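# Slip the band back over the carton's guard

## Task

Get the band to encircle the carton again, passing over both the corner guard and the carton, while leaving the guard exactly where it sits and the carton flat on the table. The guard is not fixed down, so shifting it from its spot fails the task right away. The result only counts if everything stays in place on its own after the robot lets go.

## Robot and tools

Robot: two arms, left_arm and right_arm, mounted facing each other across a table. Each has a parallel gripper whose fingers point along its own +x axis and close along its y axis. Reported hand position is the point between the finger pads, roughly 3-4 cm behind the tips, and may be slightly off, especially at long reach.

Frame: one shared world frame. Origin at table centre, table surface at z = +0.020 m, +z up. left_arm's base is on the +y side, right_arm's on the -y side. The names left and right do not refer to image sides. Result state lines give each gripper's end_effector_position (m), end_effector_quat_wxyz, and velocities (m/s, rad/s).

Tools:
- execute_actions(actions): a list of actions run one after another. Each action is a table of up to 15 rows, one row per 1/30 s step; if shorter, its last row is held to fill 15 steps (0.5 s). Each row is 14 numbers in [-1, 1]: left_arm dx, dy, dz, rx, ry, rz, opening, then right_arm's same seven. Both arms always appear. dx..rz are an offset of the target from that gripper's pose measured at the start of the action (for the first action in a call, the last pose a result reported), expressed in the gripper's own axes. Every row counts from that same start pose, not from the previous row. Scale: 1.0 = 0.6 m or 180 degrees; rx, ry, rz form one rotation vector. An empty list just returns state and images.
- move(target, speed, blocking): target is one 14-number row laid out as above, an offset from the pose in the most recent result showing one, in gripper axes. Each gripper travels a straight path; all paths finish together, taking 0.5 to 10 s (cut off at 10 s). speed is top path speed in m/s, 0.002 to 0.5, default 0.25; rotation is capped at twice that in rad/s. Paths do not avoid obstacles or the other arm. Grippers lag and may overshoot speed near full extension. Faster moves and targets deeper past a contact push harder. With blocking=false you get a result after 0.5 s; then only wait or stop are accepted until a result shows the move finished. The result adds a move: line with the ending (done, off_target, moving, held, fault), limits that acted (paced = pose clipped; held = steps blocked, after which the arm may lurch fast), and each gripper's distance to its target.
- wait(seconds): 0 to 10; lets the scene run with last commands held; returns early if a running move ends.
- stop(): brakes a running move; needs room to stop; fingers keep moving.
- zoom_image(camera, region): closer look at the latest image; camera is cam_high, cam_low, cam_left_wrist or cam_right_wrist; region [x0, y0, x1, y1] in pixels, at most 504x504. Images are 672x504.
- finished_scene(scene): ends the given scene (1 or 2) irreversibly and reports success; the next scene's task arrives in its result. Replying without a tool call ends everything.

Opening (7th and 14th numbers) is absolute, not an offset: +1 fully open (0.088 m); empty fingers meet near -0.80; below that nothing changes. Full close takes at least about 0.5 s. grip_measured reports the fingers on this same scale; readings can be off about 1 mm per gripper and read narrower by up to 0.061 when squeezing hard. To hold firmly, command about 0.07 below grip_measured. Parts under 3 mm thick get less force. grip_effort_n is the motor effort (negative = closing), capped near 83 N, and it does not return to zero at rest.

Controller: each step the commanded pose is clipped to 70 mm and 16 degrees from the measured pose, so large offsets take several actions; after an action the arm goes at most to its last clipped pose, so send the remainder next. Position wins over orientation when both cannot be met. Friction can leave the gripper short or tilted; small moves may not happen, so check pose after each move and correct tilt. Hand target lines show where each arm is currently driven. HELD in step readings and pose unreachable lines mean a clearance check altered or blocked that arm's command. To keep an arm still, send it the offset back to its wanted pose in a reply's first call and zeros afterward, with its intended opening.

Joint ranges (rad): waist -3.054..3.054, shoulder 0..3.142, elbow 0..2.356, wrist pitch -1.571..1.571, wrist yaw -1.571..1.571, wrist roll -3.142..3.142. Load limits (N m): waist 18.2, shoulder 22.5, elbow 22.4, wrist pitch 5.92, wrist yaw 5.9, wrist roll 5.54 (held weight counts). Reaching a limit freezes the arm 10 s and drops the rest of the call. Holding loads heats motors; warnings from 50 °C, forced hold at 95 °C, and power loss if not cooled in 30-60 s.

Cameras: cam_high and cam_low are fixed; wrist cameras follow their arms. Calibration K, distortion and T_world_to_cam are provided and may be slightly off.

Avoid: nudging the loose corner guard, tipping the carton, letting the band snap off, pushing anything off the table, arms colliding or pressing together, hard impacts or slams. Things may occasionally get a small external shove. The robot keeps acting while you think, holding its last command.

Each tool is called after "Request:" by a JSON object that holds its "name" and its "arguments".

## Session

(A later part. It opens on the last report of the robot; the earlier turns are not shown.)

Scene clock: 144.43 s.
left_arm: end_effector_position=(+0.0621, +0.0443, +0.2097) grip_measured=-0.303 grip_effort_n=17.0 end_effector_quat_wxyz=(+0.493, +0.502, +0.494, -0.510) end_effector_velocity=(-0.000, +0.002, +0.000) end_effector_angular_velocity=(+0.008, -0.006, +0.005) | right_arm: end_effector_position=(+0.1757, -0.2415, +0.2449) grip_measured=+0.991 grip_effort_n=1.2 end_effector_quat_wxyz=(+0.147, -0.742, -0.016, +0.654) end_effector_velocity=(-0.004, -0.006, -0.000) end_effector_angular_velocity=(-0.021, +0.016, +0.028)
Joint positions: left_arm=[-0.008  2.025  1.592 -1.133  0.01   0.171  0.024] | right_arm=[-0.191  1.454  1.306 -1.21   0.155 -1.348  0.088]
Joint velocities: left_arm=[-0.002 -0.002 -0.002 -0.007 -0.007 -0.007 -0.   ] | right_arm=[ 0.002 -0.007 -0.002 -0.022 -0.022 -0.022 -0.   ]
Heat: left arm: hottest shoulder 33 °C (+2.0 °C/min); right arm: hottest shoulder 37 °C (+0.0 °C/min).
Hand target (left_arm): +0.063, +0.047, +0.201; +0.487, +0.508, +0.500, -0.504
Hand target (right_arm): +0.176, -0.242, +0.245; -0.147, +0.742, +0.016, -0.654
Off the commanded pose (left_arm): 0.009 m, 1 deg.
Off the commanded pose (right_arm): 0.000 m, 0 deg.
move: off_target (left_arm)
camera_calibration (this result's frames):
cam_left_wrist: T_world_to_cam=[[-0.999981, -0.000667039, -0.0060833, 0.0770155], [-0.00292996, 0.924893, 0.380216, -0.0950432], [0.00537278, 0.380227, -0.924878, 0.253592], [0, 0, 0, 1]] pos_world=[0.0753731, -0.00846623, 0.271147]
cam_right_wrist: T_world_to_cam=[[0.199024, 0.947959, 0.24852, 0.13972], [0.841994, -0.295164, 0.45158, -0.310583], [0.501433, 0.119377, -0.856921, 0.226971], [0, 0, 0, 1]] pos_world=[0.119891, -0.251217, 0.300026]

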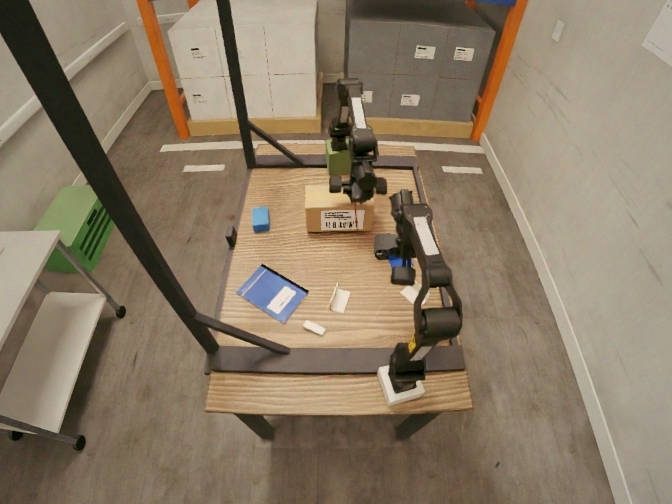

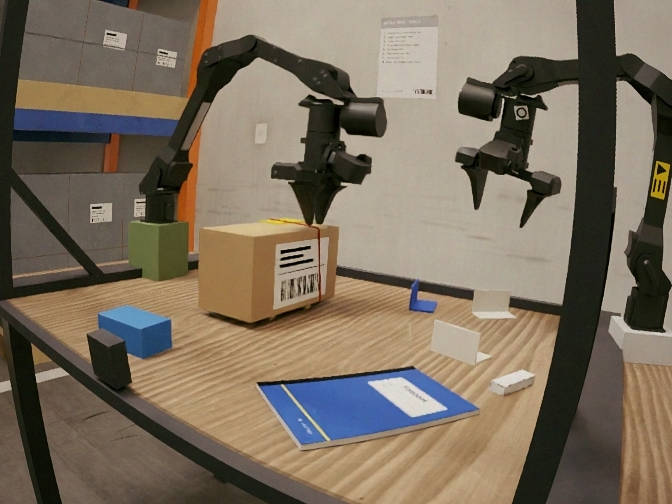

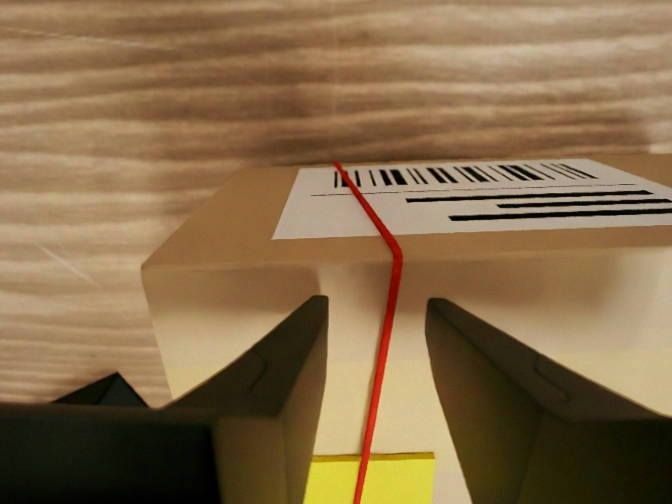

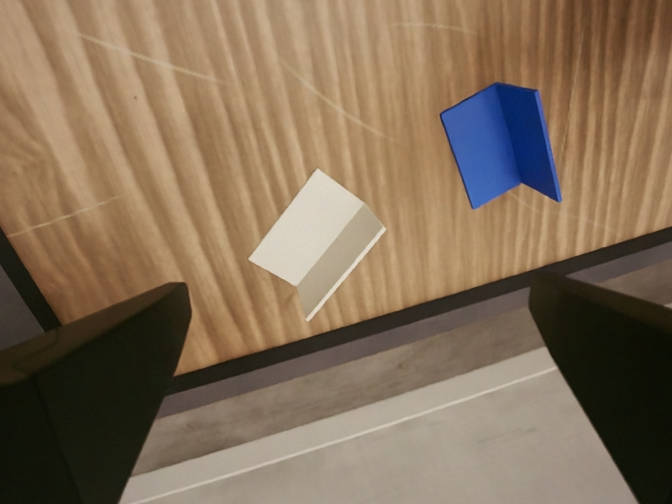

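Request:
{"name": "execute_actions", "arguments": {"actions": [[[0.01,0,-0.01,0,0.01,0,-0.3,0,0,0,0,0,0,1],[0.01,0,-0.015,0,0.01,0,-0.3,0,0,0,0,0,0,1],[0.015,0,-0.02,0,0.01,0,-0.3,0,0,0,0,0,0,1],[0.02,0,-0.02,0,0.01,0,-0.3,0,0,0,0,0,0,1],[0.025,0,-0.02,0,0.01,0,-0.3,0,0,0,0,0,0,1],[0.03,0,-0.02,0,0.01,0,-0.3,0,0,0,0,0,0,1],[0.035,0,-0.02,0,0.01,0,-0.3,0,0,0,0,0,0,1],[0.04,0,-0.02,0,0.01,0,-0.3,0,0,0,0,0,0,1]]]}}

Scene clock: 151.00 s.
left_arm: end_effector_position=(+0.0614, +0.0504, +0.2001) grip_measured=-0.303 grip_effort_n=15.6 end_effector_quat_wxyz=(+0.495, +0.502, +0.492, -0.511) end_effector_velocity=(+0.002, +0.004, -0.001) end_effector_angular_velocity=(+0.006, -0.021, +0.005) | right_arm: end_effector_position=(+0.1757, -0.2415, +0.2449) grip_measured=+0.991 grip_effort_n=1.2 end_effector_quat_wxyz=(+0.147, -0.742, -0.016, +0.654) end_effector_velocity=(+0.001, +0.000, +0.001) end_effector_angular_velocity=(+0.011, +0.006, +0.001)
Joint positions: left_arm=[-0.008  2.005  1.524 -1.08   0.008  0.171  0.024] | right_arm=[-0.191  1.454  1.306 -1.21   0.155 -1.348  0.088]
Joint velocities: left_arm=[-0.002 -0.012 -0.022  0.007 -0.022 -0.007 -0.   ] | right_arm=[-0.007 -0.007 -0.002  0.007 -0.007 -0.007 -0.   ]
Heat: left arm: hottest shoulder 33 °C (+1.0 °C/min); right arm: hottest shoulder 37 °C (+0.0 °C/min).
Hand target (left_arm): +0.062, +0.057, +0.186; +0.485, +0.510, +0.502, -0.502
Hand target (right_arm): +0.176, -0.242, +0.245; -0.147, +0.742, +0.016, -0.654
Off the commanded pose (left_arm): 0.016 m, 2 deg.
Off the commanded pose (right_arm): 0.000 m, 0 deg.
Step readings (end_effector_position):
0: left_arm (+0.0621, +0.0442, +0.2096) | right_arm (+0.1757, -0.2415, +0.2449)
1: left_arm (+0.0621, +0.0443, +0.2095) | right_arm (+0.1757, -0.2415, +0.2449)
2: left_arm (+0.0620, +0.0450, +0.2089) | right_arm (+0.1757, -0.2415, +0.2449)
4: left_arm (+0.0615, +0.0489, +0.2050) | right_arm (+0.1757, -0.2415, +0.2449)
8: left_arm (+0.0615, +0.0499, +0.2008) | right_arm (+0.1757, -0.2415, +0.2449)
15: end_effector_position above
camera_calibration (this result's frames):
cam_left_wrist: T_world_to_cam=[[-0.999965, -0.000715843, -0.00836753, 0.0767484], [-0.00380578, 0.926805, 0.375523, -0.096178], [0.00748626, 0.375541, -0.926776, 0.242885], [0, 0, 0, 1]] pos_world=[0.0745613, -0.00201999, 0.261859]
cam_right_wrist: T_world_to_cam=[[0.199024, 0.947959, 0.24852, 0.13972], [0.841994, -0.295164, 0.45158, -0.310583], [0.501433, 0.119377, -0.856921, 0.226971], [0, 0, 0, 1]] pos_world=[0.119891, -0.251217, 0.300026]

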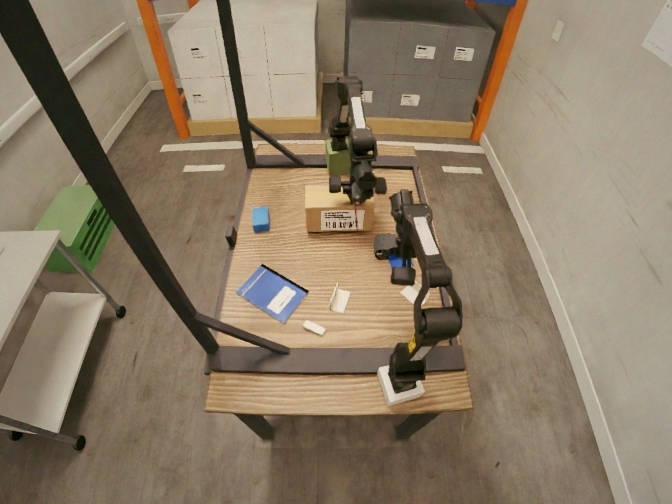

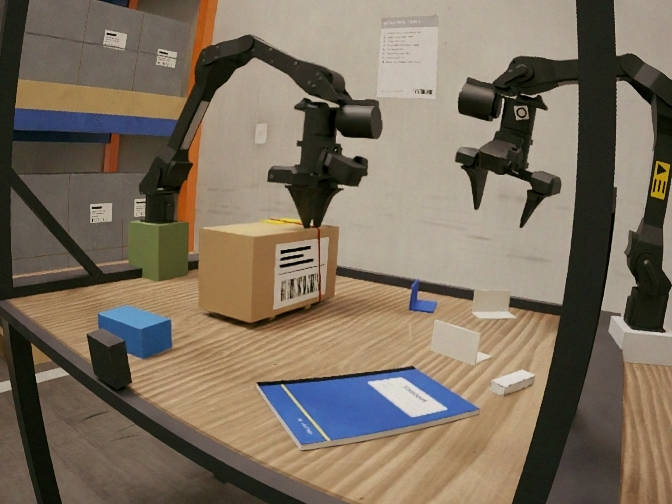

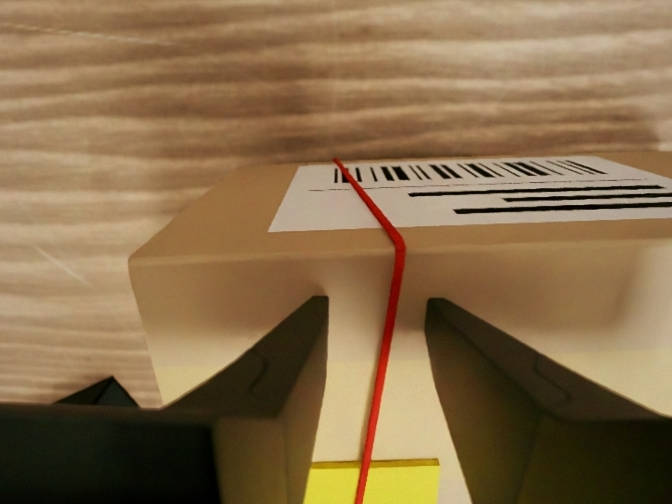

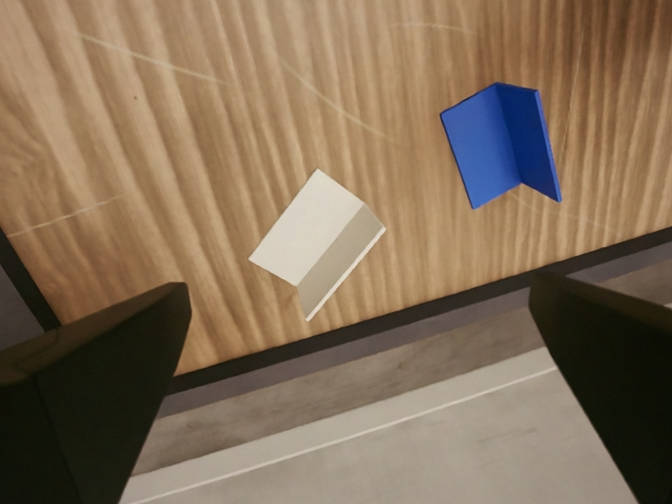

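Near contact at 0.200. Press and close.

Request:
{"name": "execute_actions", "arguments": {"actions": [[[0.025,0,0,0,0,0,-0.3,0,0,0,0,0,0,1],[0.025,0,0,0,0,0,-0.3,0,0,0,0,0,0,1],[0.025,0,0,0,0,0,-0.3,0,0,0,0,0,0,1],[0.025,0,0,0,0,0,-0.3,0,0,0,0,0,0,1],[0.025,0,0,0,0,0,-0.35,0,0,0,0,0,0,1],[0.025,0,0,0,0,0,-0.4,0,0,0,0,0,0,1],[0.025,0,0,0,0,0,-0.45,0,0,0,0,0,0,1],[0.025,0,0,0,0,0,-0.5,0,0,0,0,0,0,1],[0.025,0,0,0,0,0,-0.55,0,0,0,0,0,0,1],[0.025,0,0,0,0,0,-0.6,0,0,0,0,0,0,1],[0.025,0,0,0,0,0,-0.65,0,0,0,0,0,0,1],[0.025,0,0,0,0,0,-0.7,0,0,0,0,0,0,1],[0.025,0,0,0,0,0,-0.75,0,0,0,0,0,0,1],[0.025,0,0,0,0,0,-0.8,0,0,0,0,0,0,1],[0.025,0,0,0,0,0,-0.85,0,0,0,0,0,0,1]],[[0.02,0,0,0,0,0,-0.9,0,0,0,0,0,0,1]]]}}

Scene clock: 156.93 s.
left_arm: end_effector_position=(+0.0614, +0.0451, +0.2009) grip_measured=-0.815 grip_effort_n=-83.5 end_effector_quat_wxyz=(+0.509, +0.490, +0.477, -0.523) end_effector_velocity=(-0.000, +0.002, +0.000) end_effector_angular_velocity=(+0.008, -0.006, +0.005) | right_arm: end_effector_position=(+0.1757, -0.2415, +0.2449) grip_measured=+0.991 grip_effort_n=1.6 end_effector_quat_wxyz=(+0.147, -0.742, -0.016, +0.654) end_effector_velocity=(-0.003, -0.001, -0.001) end_effector_angular_velocity=(-0.009, +0.019, +0.009)
Joint positions: left_arm=[-0.009  1.98   1.49  -1.016  0.011  0.171  0.   ] | right_arm=[-0.191  1.454  1.306 -1.21   0.155 -1.348  0.088]
Joint velocities: left_arm=[-0.002 -0.002 -0.002 -0.007 -0.007 -0.007  0.   ] | right_arm=[-0.002  0.002  0.002 -0.007 -0.022 -0.007 -0.   ]
Heat: left arm: hottest shoulder 33 °C (+1.0 °C/min); right arm: hottest shoulder 37 °C (+0.0 °C/min).
Hand target (left_arm): +0.062, +0.046, +0.188; +0.505, +0.494, +0.482, -0.519
Hand target (right_arm): +0.176, -0.242, +0.245; -0.147, +0.742, +0.016, -0.654
Off the commanded pose (left_arm): 0.013 m, 1 deg.
Off the commanded pose (right_arm): 0.000 m, 0 deg.
Step readings (end_effector_position; steps 1 to 15: 1st action; 16 to 30: 2nd action):
0: left_arm (+0.0614, +0.0504, +0.2001) | right_arm (+0.1757, -0.2415, +0.2449)
1: left_arm (+0.0614, +0.0502, +0.2001) | right_arm (+0.1757, -0.2415, +0.2449)
2: left_arm (+0.0614, +0.0501, +0.2001) | right_arm (+0.1757, -0.2415, +0.2449)
4: left_arm (+0.0614, +0.0502, +0.2000) | right_arm (+0.1757, -0.2415, +0.2449)
8: left_arm (+0.0616, +0.0490, +0.2001) | right_arm (+0.1757, -0.2415, +0.2449)
15: left_arm (+0.0619, +0.0461, +0.2003) | right_arm (+0.1757, -0.2415, +0.2449)
16: left_arm (+0.0615, +0.0456, +0.2005) | right_arm (+0.1757, -0.2415, +0.2449)
17: left_arm (+0.0614, +0.0452, +0.2007) | right_arm (+0.1757, -0.2415, +0.2449)
19: left_arm (+0.0614, +0.0451, +0.2009) | right_arm (+0.1757, -0.2415, +0.2449)
23: left_arm (+0.0614, +0.0451, +0.2010) | right_arm (+0.1757, -0.2415, +0.2449)
30: end_effector_position above
camera_calibration (this result's frames):
cam_left_wrist: T_world_to_cam=[[-0.999914, -0.000415369, -0.0131379, 0.0777151], [-0.00466633, 0.945616, 0.325253, -0.0822336], [0.0122883, 0.325286, -0.945536, 0.251316], [0, 0, 0, 1]] pos_world=[0.0742364, -0.00395601, 0.265396]
cam_right_wrist: T_world_to_cam=[[0.199024, 0.947959, 0.24852, 0.13972], [0.841994, -0.295164, 0.45158, -0.310583], [0.501433, 0.119377, -0.856921, 0.226971], [0, 0, 0, 1]] pos_world=[0.119891, -0.251217, 0.300026]

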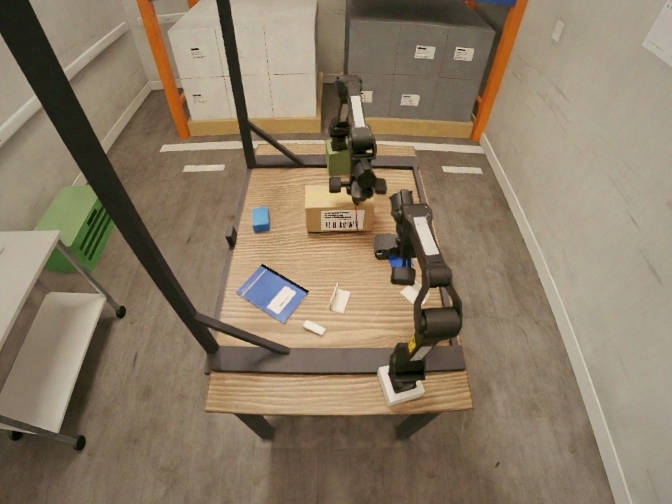

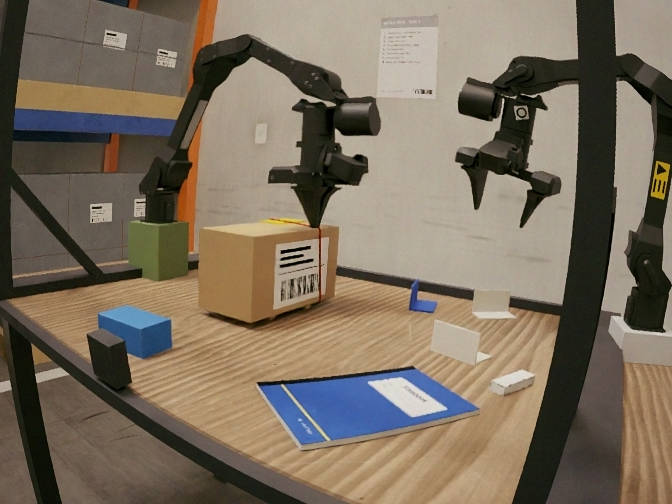

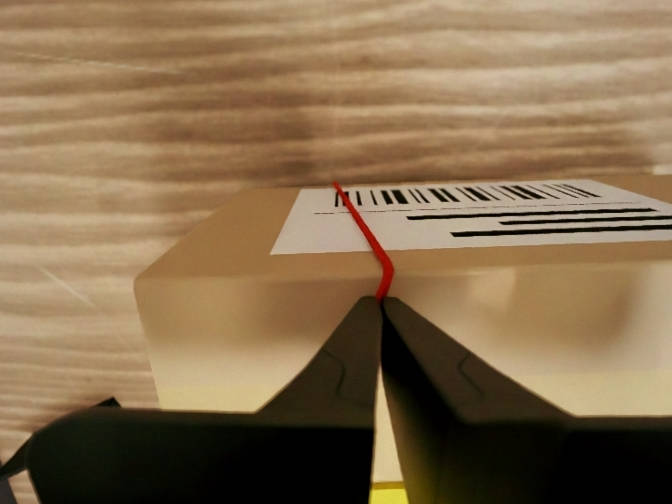

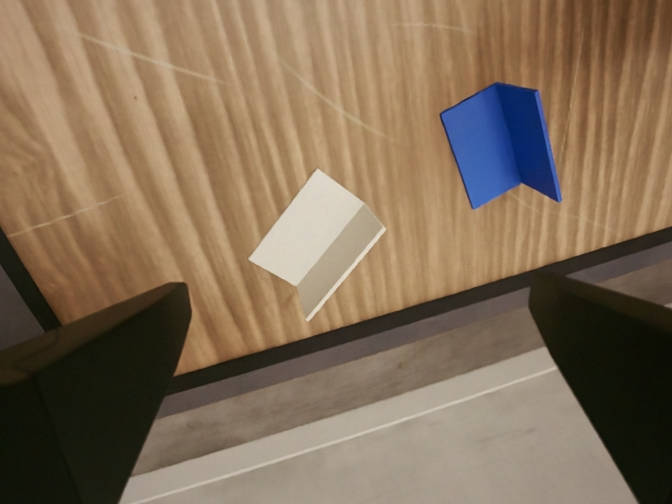

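Request:
{"name": "move", "arguments": {"target": [-0.045,0,0.02,0,0.025,0,-0.9,0,0,0,0,0,0,1], "speed": 0.04}}

Request:
{"name": "move", "arguments": {"target": [0,0.03,0,0,0,0,-0.9,0,0,0,0,0,0,1], "speed": 0.03}}

Scene clock: 165.10 s.
left_arm: end_effector_position=(+0.0613, +0.0397, +0.2259) grip_measured=-0.815 grip_effort_n=-83.5 end_effector_quat_wxyz=(+0.486, +0.512, +0.500, -0.502) end_effector_velocity=(-0.000, +0.006, -0.001) end_effector_angular_velocity=(+0.039, -0.017, +0.014) | right_arm: end_effector_position=(+0.1757, -0.2415, +0.2449) grip_measured=+0.991 grip_effort_n=1.2 end_effector_quat_wxyz=(+0.147, -0.742, -0.016, +0.654) end_effector_velocity=(-0.000, -0.003, +0.001) end_effector_angular_velocity=(-0.004, +0.005, +0.006)
Joint positions: left_arm=[-0.015  2.058  1.706 -1.244  0.002  0.168  0.   ] | right_arm=[-0.191  1.454  1.306 -1.21   0.155 -1.348  0.088]
Joint velocities: left_arm=[-0.007  0.007  0.007 -0.037 -0.022 -0.022  0.   ] | right_arm=[-0.002 -0.007 -0.002 -0.007 -0.007 -0.007 -0.   ]
Heat: left arm: hottest shoulder 34 °C (+2.0 °C/min); right arm: hottest shoulder 37 °C (+0.0 °C/min).
Hand target (left_arm): +0.061, +0.035, +0.228; +0.490, +0.509, +0.497, -0.503
Hand target (right_arm): +0.176, -0.242, +0.245; -0.147, +0.742, +0.016, -0.654
Off the commanded pose (left_arm): 0.005 m, 1 deg.
Off the commanded pose (right_arm): 0.000 m, 0 deg.
move: done
camera_calibration (this result's frames):
cam_left_wrist: T_world_to_cam=[[-0.999949, 0.00270368, -0.00977974, 0.0770133], [-0.0015256, 0.912826, 0.408345, -0.102867], [0.0100312, 0.408339, -0.912775, 0.266209], [0, 0, 0, 1]] pos_world=[0.074182, -0.0150119, 0.285747]
cam_right_wrist: T_world_to_cam=[[0.199024, 0.947959, 0.24852, 0.13972], [0.841994, -0.295164, 0.45158, -0.310583], [0.501433, 0.119377, -0.856921, 0.226971], [0, 0, 0, 1]] pos_world=[0.119891, -0.251217, 0.300026]

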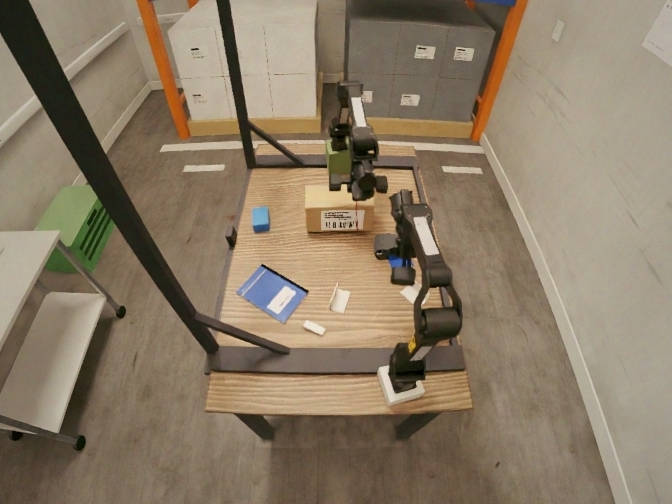

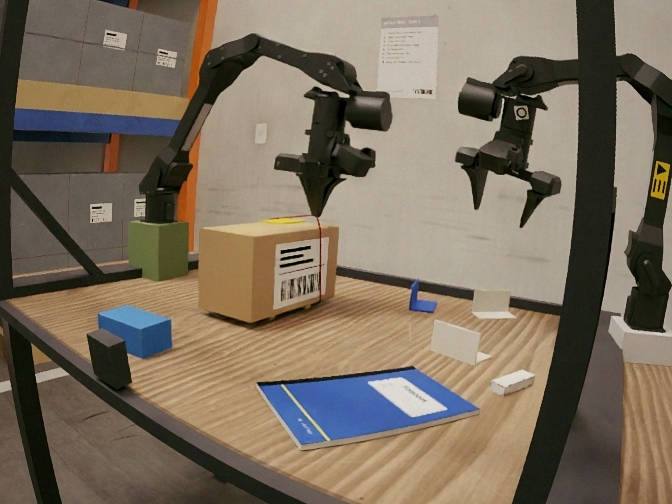

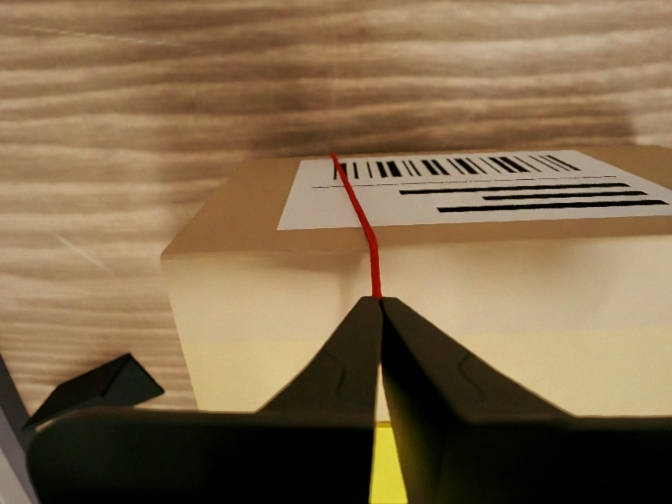

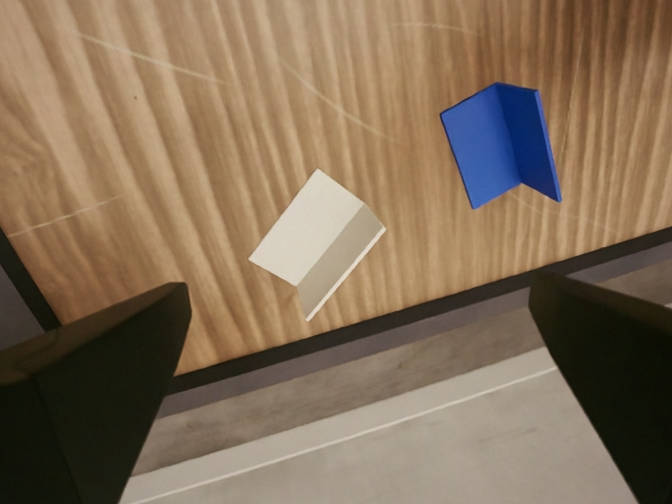

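Scene clock: 165.97 s.
left_arm: end_effector_position=(+0.0755, +0.0425, +0.2245) grip_measured=-0.815 grip_effort_n=-83.5 end_effector_quat_wxyz=(+0.483, +0.512, +0.503, -0.502) end_effector_velocity=(-0.000, +0.001, +0.002) end_effector_angular_velocity=(+0.004, -0.007, +0.005) | right_arm: end_effector_position=(+0.1757, -0.2415, +0.2449) grip_measured=+0.991 grip_effort_n=1.6 end_effector_quat_wxyz=(+0.147, -0.742, -0.016, +0.654) end_effector_velocity=(+0.001, -0.002, -0.001) end_effector_angular_velocity=(-0.007, +0.008, -0.013)
Joint positions: left_arm=[ 0.023  2.063  1.708 -1.247  0.003  0.206  0.   ] | right_arm=[-0.191  1.454  1.306 -1.21   0.155 -1.348  0.088]
Joint velocities: left_arm=[-0.002 -0.002  0.002 -0.007 -0.007 -0.007  0.   ] | right_arm=[-0.007 -0.002 -0.002 -0.007 -0.007  0.007 -0.   ]
Heat: left arm: hottest shoulder 34 °C (+2.0 °C/min); right arm: hottest shoulder 37 °C (+0.0 °C/min).
Hand target (left_arm): +0.079, +0.039, +0.226; +0.486, +0.511, +0.500, -0.502
Hand target (right_arm): +0.176, -0.242, +0.245; -0.147, +0.742, +0.016, -0.654
Off the commanded pose (left_arm): 0.005 m, 0 deg.
Off the commanded pose (right_arm): 0.000 m, 0 deg.
move: done
camera_calibration (this result's frames):
cam_left_wrist: T_world_to_cam=[[-0.999973, 0.00347396, -0.00643625, 0.0904392], [0.000493946, 0.910065, 0.414465, -0.106315], [0.00729724, 0.41445, -0.910043, 0.262961], [0, 0, 0, 1]] pos_world=[0.0885704, -0.0125452, 0.283951]
cam_right_wrist: T_world_to_cam=[[0.199024, 0.947959, 0.24852, 0.13972], [0.841994, -0.295164, 0.45158, -0.310583], [0.501433, 0.119377, -0.856921, 0.226971], [0, 0, 0, 1]] pos_world=[0.119891, -0.251217, 0.300026]

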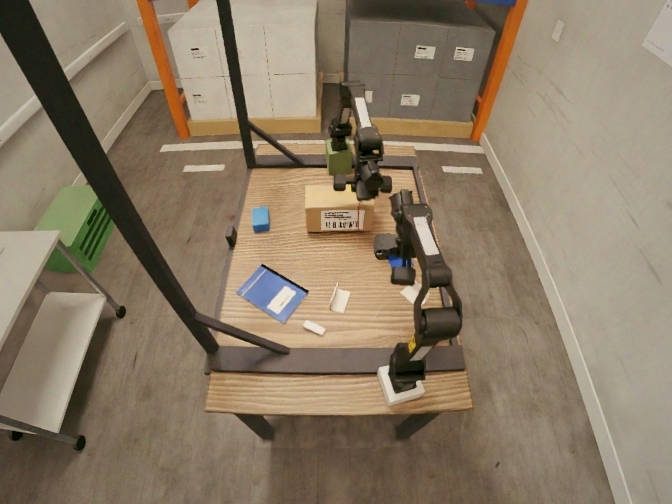

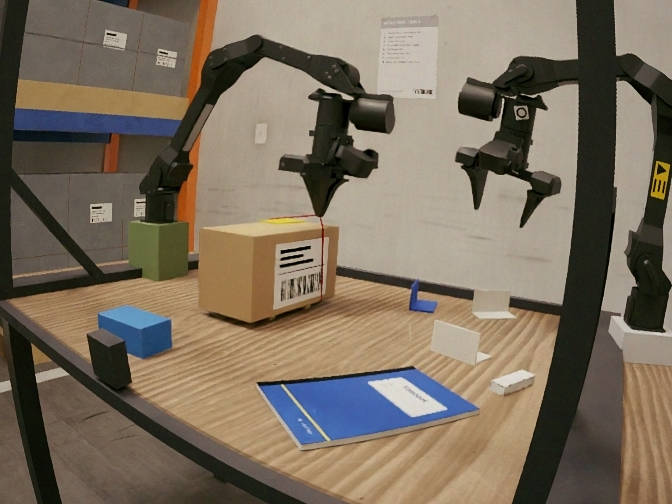

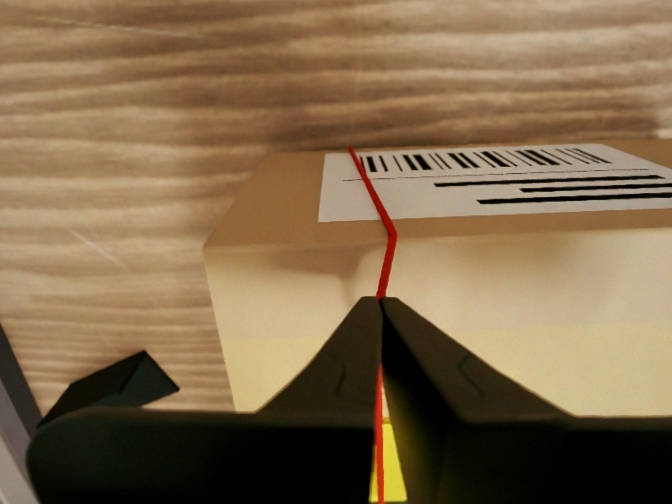

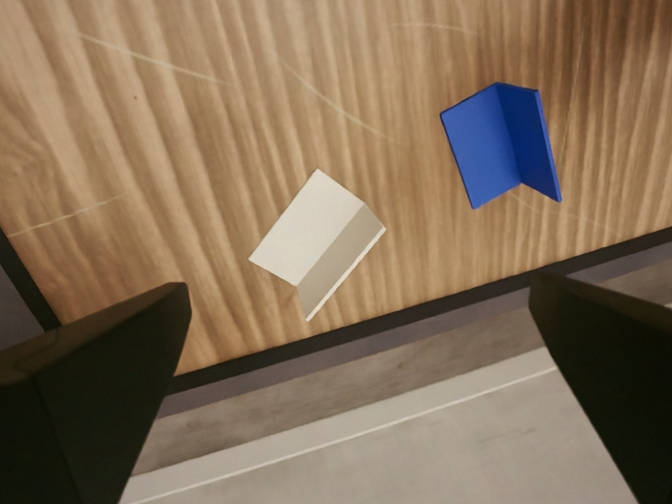

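Request:
{"name": "move", "arguments": {"target": [-0.005,0,0.05,0,0,0,-0.9,0,0,0,0,0,0,1], "speed": 0.03}}

Scene clock: 170.57 s.
left_arm: end_effector_position=(+0.0754, +0.0210, +0.2233) grip_measured=-0.815 grip_effort_n=-83.5 end_effector_quat_wxyz=(+0.474, +0.518, +0.510, -0.497) end_effector_velocity=(+0.000, -0.001, -0.002) end_effector_angular_velocity=(+0.009, -0.007, +0.019) | right_arm: end_effector_position=(+0.1757, -0.2415, +0.2449) grip_measured=+0.991 grip_effort_n=1.2 end_effector_quat_wxyz=(+0.147, -0.742, -0.016, +0.654) end_effector_velocity=(+0.001, -0.002, -0.002) end_effector_angular_velocity=(-0.016, +0.002, +0.015)
Joint positions: left_arm=[ 0.014  2.177  1.879 -1.331  0.004  0.198  0.   ] | right_arm=[-0.191  1.454  1.306 -1.21   0.155 -1.348  0.088]
Joint velocities: left_arm=[-0.002  0.012  0.012 -0.007 -0.007 -0.022  0.   ] | right_arm=[-0.007  0.002 -0.002 -0.007 -0.007 -0.022 -0.   ]
Heat: left arm: hottest shoulder 34 °C (+2.0 °C/min); right arm: hottest shoulder 37 °C (+0.0 °C/min).
Hand target (left_arm): +0.075, +0.013, +0.226; +0.483, +0.513, +0.502, -0.502
Hand target (right_arm): +0.176, -0.242, +0.245; -0.147, +0.742, +0.016, -0.654
Off the commanded pose (left_arm): 0.009 m, 2 deg.
Off the commanded pose (right_arm): 0.000 m, 0 deg.
move: off_target (left_arm)
camera_calibration (this result's frames):
cam_left_wrist: T_world_to_cam=[[-0.999988, 0.00469365, -0.00134327, 0.0892681], [0.00363036, 0.898865, 0.438211, -0.0915455], [0.00326422, 0.438201, -0.898871, 0.268077], [0, 0, 0, 1]] pos_world=[0.0887243, -0.0356038, 0.281203]
cam_right_wrist: T_world_to_cam=[[0.199024, 0.947959, 0.24852, 0.13972], [0.841994, -0.295164, 0.45158, -0.310583], [0.501433, 0.119377, -0.856921, 0.226971], [0, 0, 0, 1]] pos_world=[0.119891, -0.251217, 0.300026]

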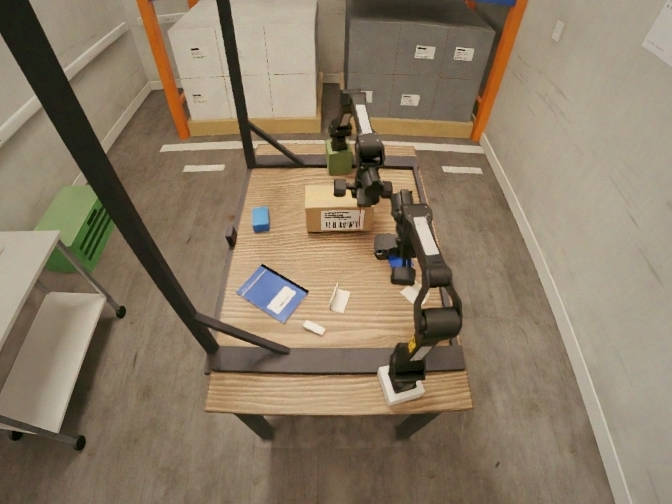

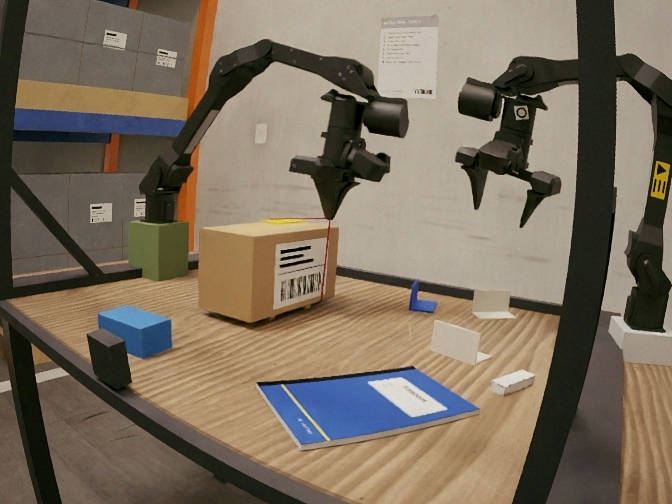

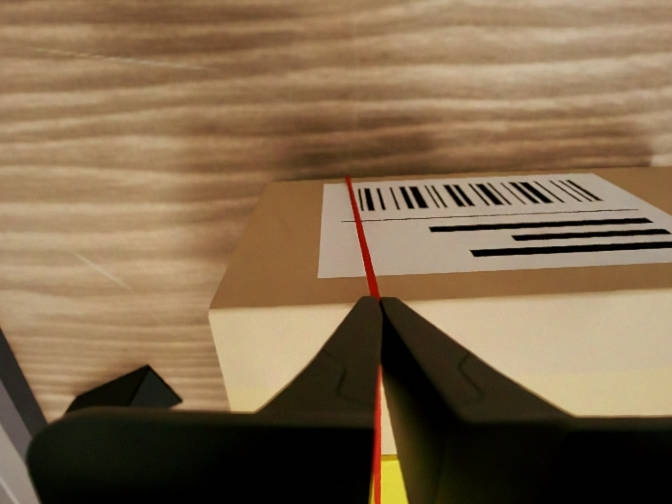

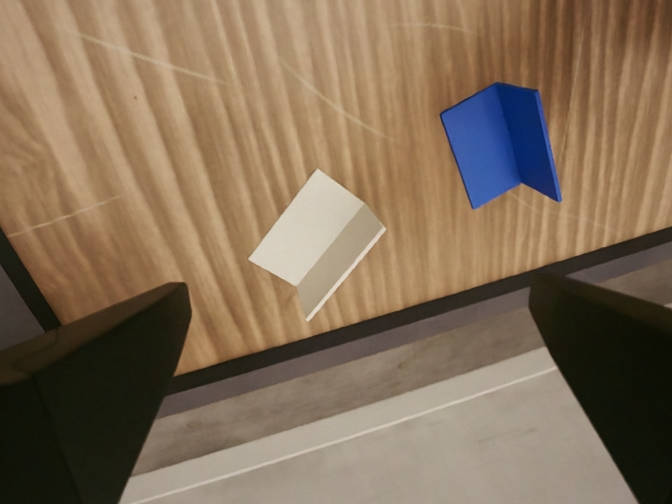

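Request:
{"name": "zoom_image", "arguments": {"camera": "cam_high", "region": [290,160,400,245]}}

Request:
{"name": "zoom_image", "arguments": {"camera": "cam_low", "region": [190,180,360,340]}}

Region (290, 160, 400, 245) of cam_high's 672x504 image, scaled by 4.582, with more detail than that image has; it fills the top 389 rows of this view, and the rest is white.

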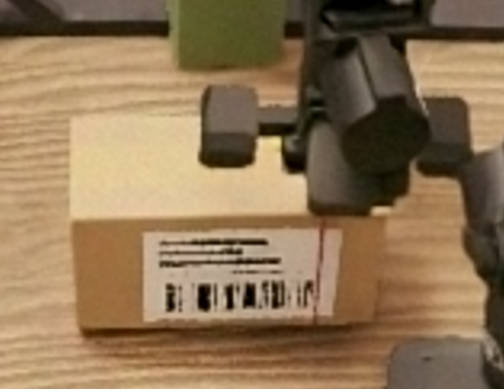

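Region (190, 180, 360, 340) of cam_low's 672x504 image, scaled by 2.965, with more detail than that image has; it fills the top 474 rows of this view, and the rest is white.

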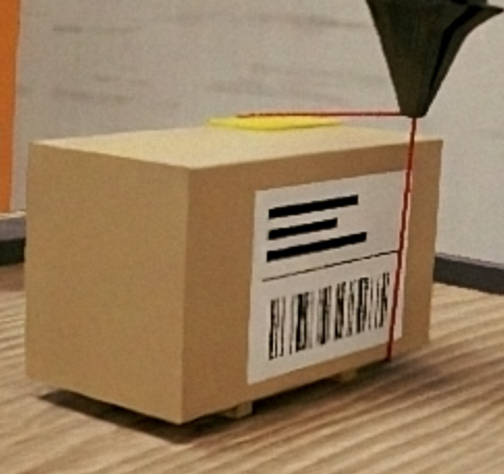

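Request:
{"name": "move", "arguments": {"target": [0.03,0.006,-0.032,0,0.012,0,-0.9,0,0,0,0,0,0,1], "speed": 0.03}}

Scene clock: 187.83 s.
left_arm: end_effector_position=(+0.0760, +0.0360, +0.2052) grip_measured=-0.815 grip_effort_n=-83.5 end_effector_quat_wxyz=(+0.465, +0.524, +0.518, -0.491) end_effector_velocity=(-0.005, +0.006, -0.000) end_effector_angular_velocity=(+0.025, +0.011, +0.001) | right_arm: end_effector_position=(+0.1757, -0.2415, +0.2449) grip_measured=+0.991 grip_effort_n=1.2 end_effector_quat_wxyz=(+0.147, -0.742, -0.016, +0.654) end_effector_velocity=(-0.001, -0.002, -0.001) end_effector_angular_velocity=(-0.009, +0.019, +0.004)
Joint positions: left_arm=[ 0.021  2.151  1.764 -1.272  0.003  0.207  0.   ] | right_arm=[-0.191  1.454  1.306 -1.21   0.155 -1.348  0.088]
Joint velocities: left_arm=[-0.007 -0.002 -0.007 -0.022  0.007 -0.007  0.   ] | right_arm=[-0.007 -0.002 -0.002 -0.007 -0.022 -0.007 -0.   ]
Heat: left arm: hottest shoulder 38 °C (+7.1 °C/min); right arm: hottest shoulder 36 °C (-1.0 °C/min).
Hand target (left_arm): +0.079, +0.041, +0.206; +0.465, +0.527, +0.519, -0.487
Hand target (right_arm): +0.176, -0.242, +0.245; -0.147, +0.742, +0.016, -0.654
Off the commanded pose (left_arm): 0.006 m, 1 deg.
Off the commanded pose (right_arm): 0.000 m, 0 deg.
move: done
camera_calibration (this result's frames):
cam_left_wrist: T_world_to_cam=[[-0.999975, 0.00583275, 0.00391335, 0.0886899], [0.00698351, 0.885283, 0.465001, -0.102331], [-0.000752192, 0.465017, -0.885302, 0.241835], [0, 0, 0, 1]] pos_world=[0.0895843, -0.0223832, 0.261334]
cam_right_wrist: T_world_to_cam=[[0.199024, 0.947959, 0.24852, 0.13972], [0.841994, -0.295164, 0.45158, -0.310583], [0.501433, 0.119377, -0.856921, 0.226971], [0, 0, 0, 1]] pos_world=[0.119891, -0.251217, 0.300026]

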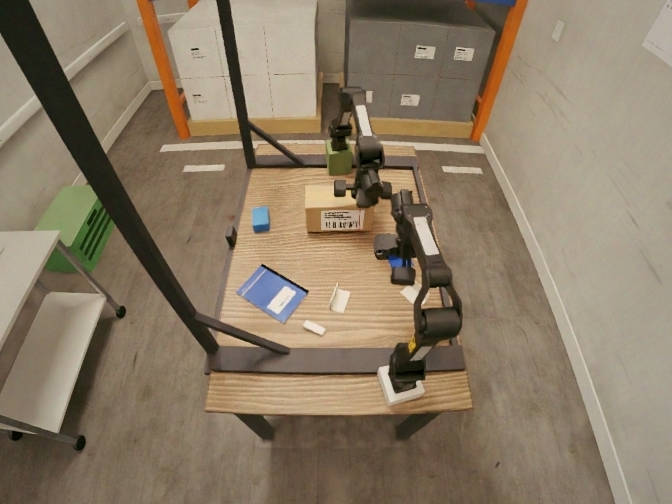

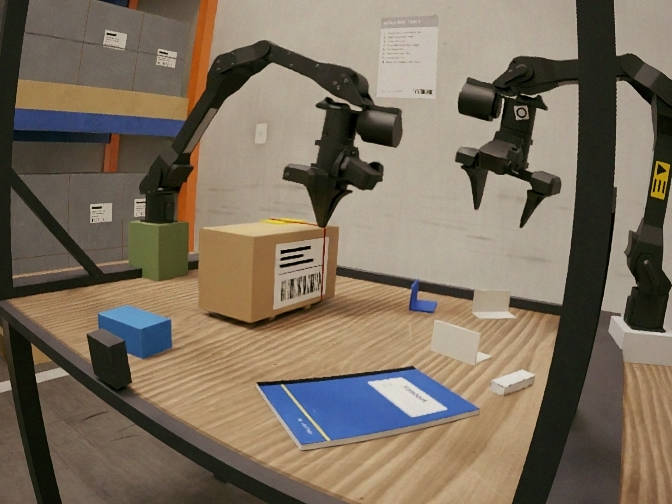

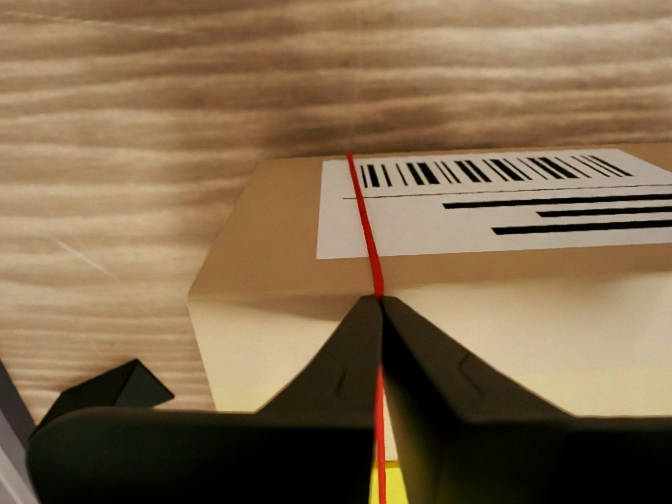

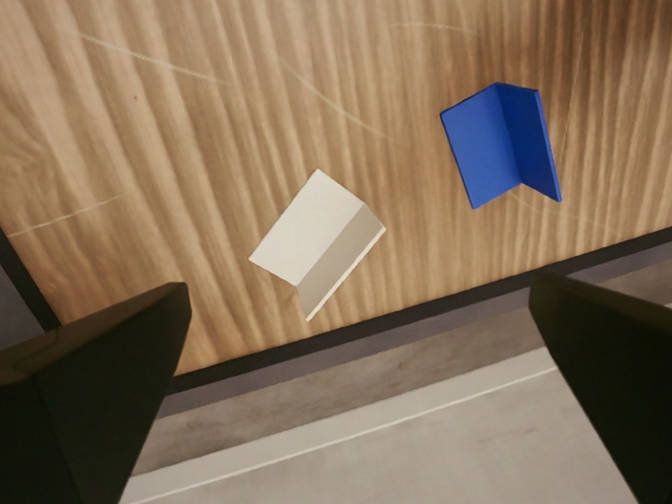

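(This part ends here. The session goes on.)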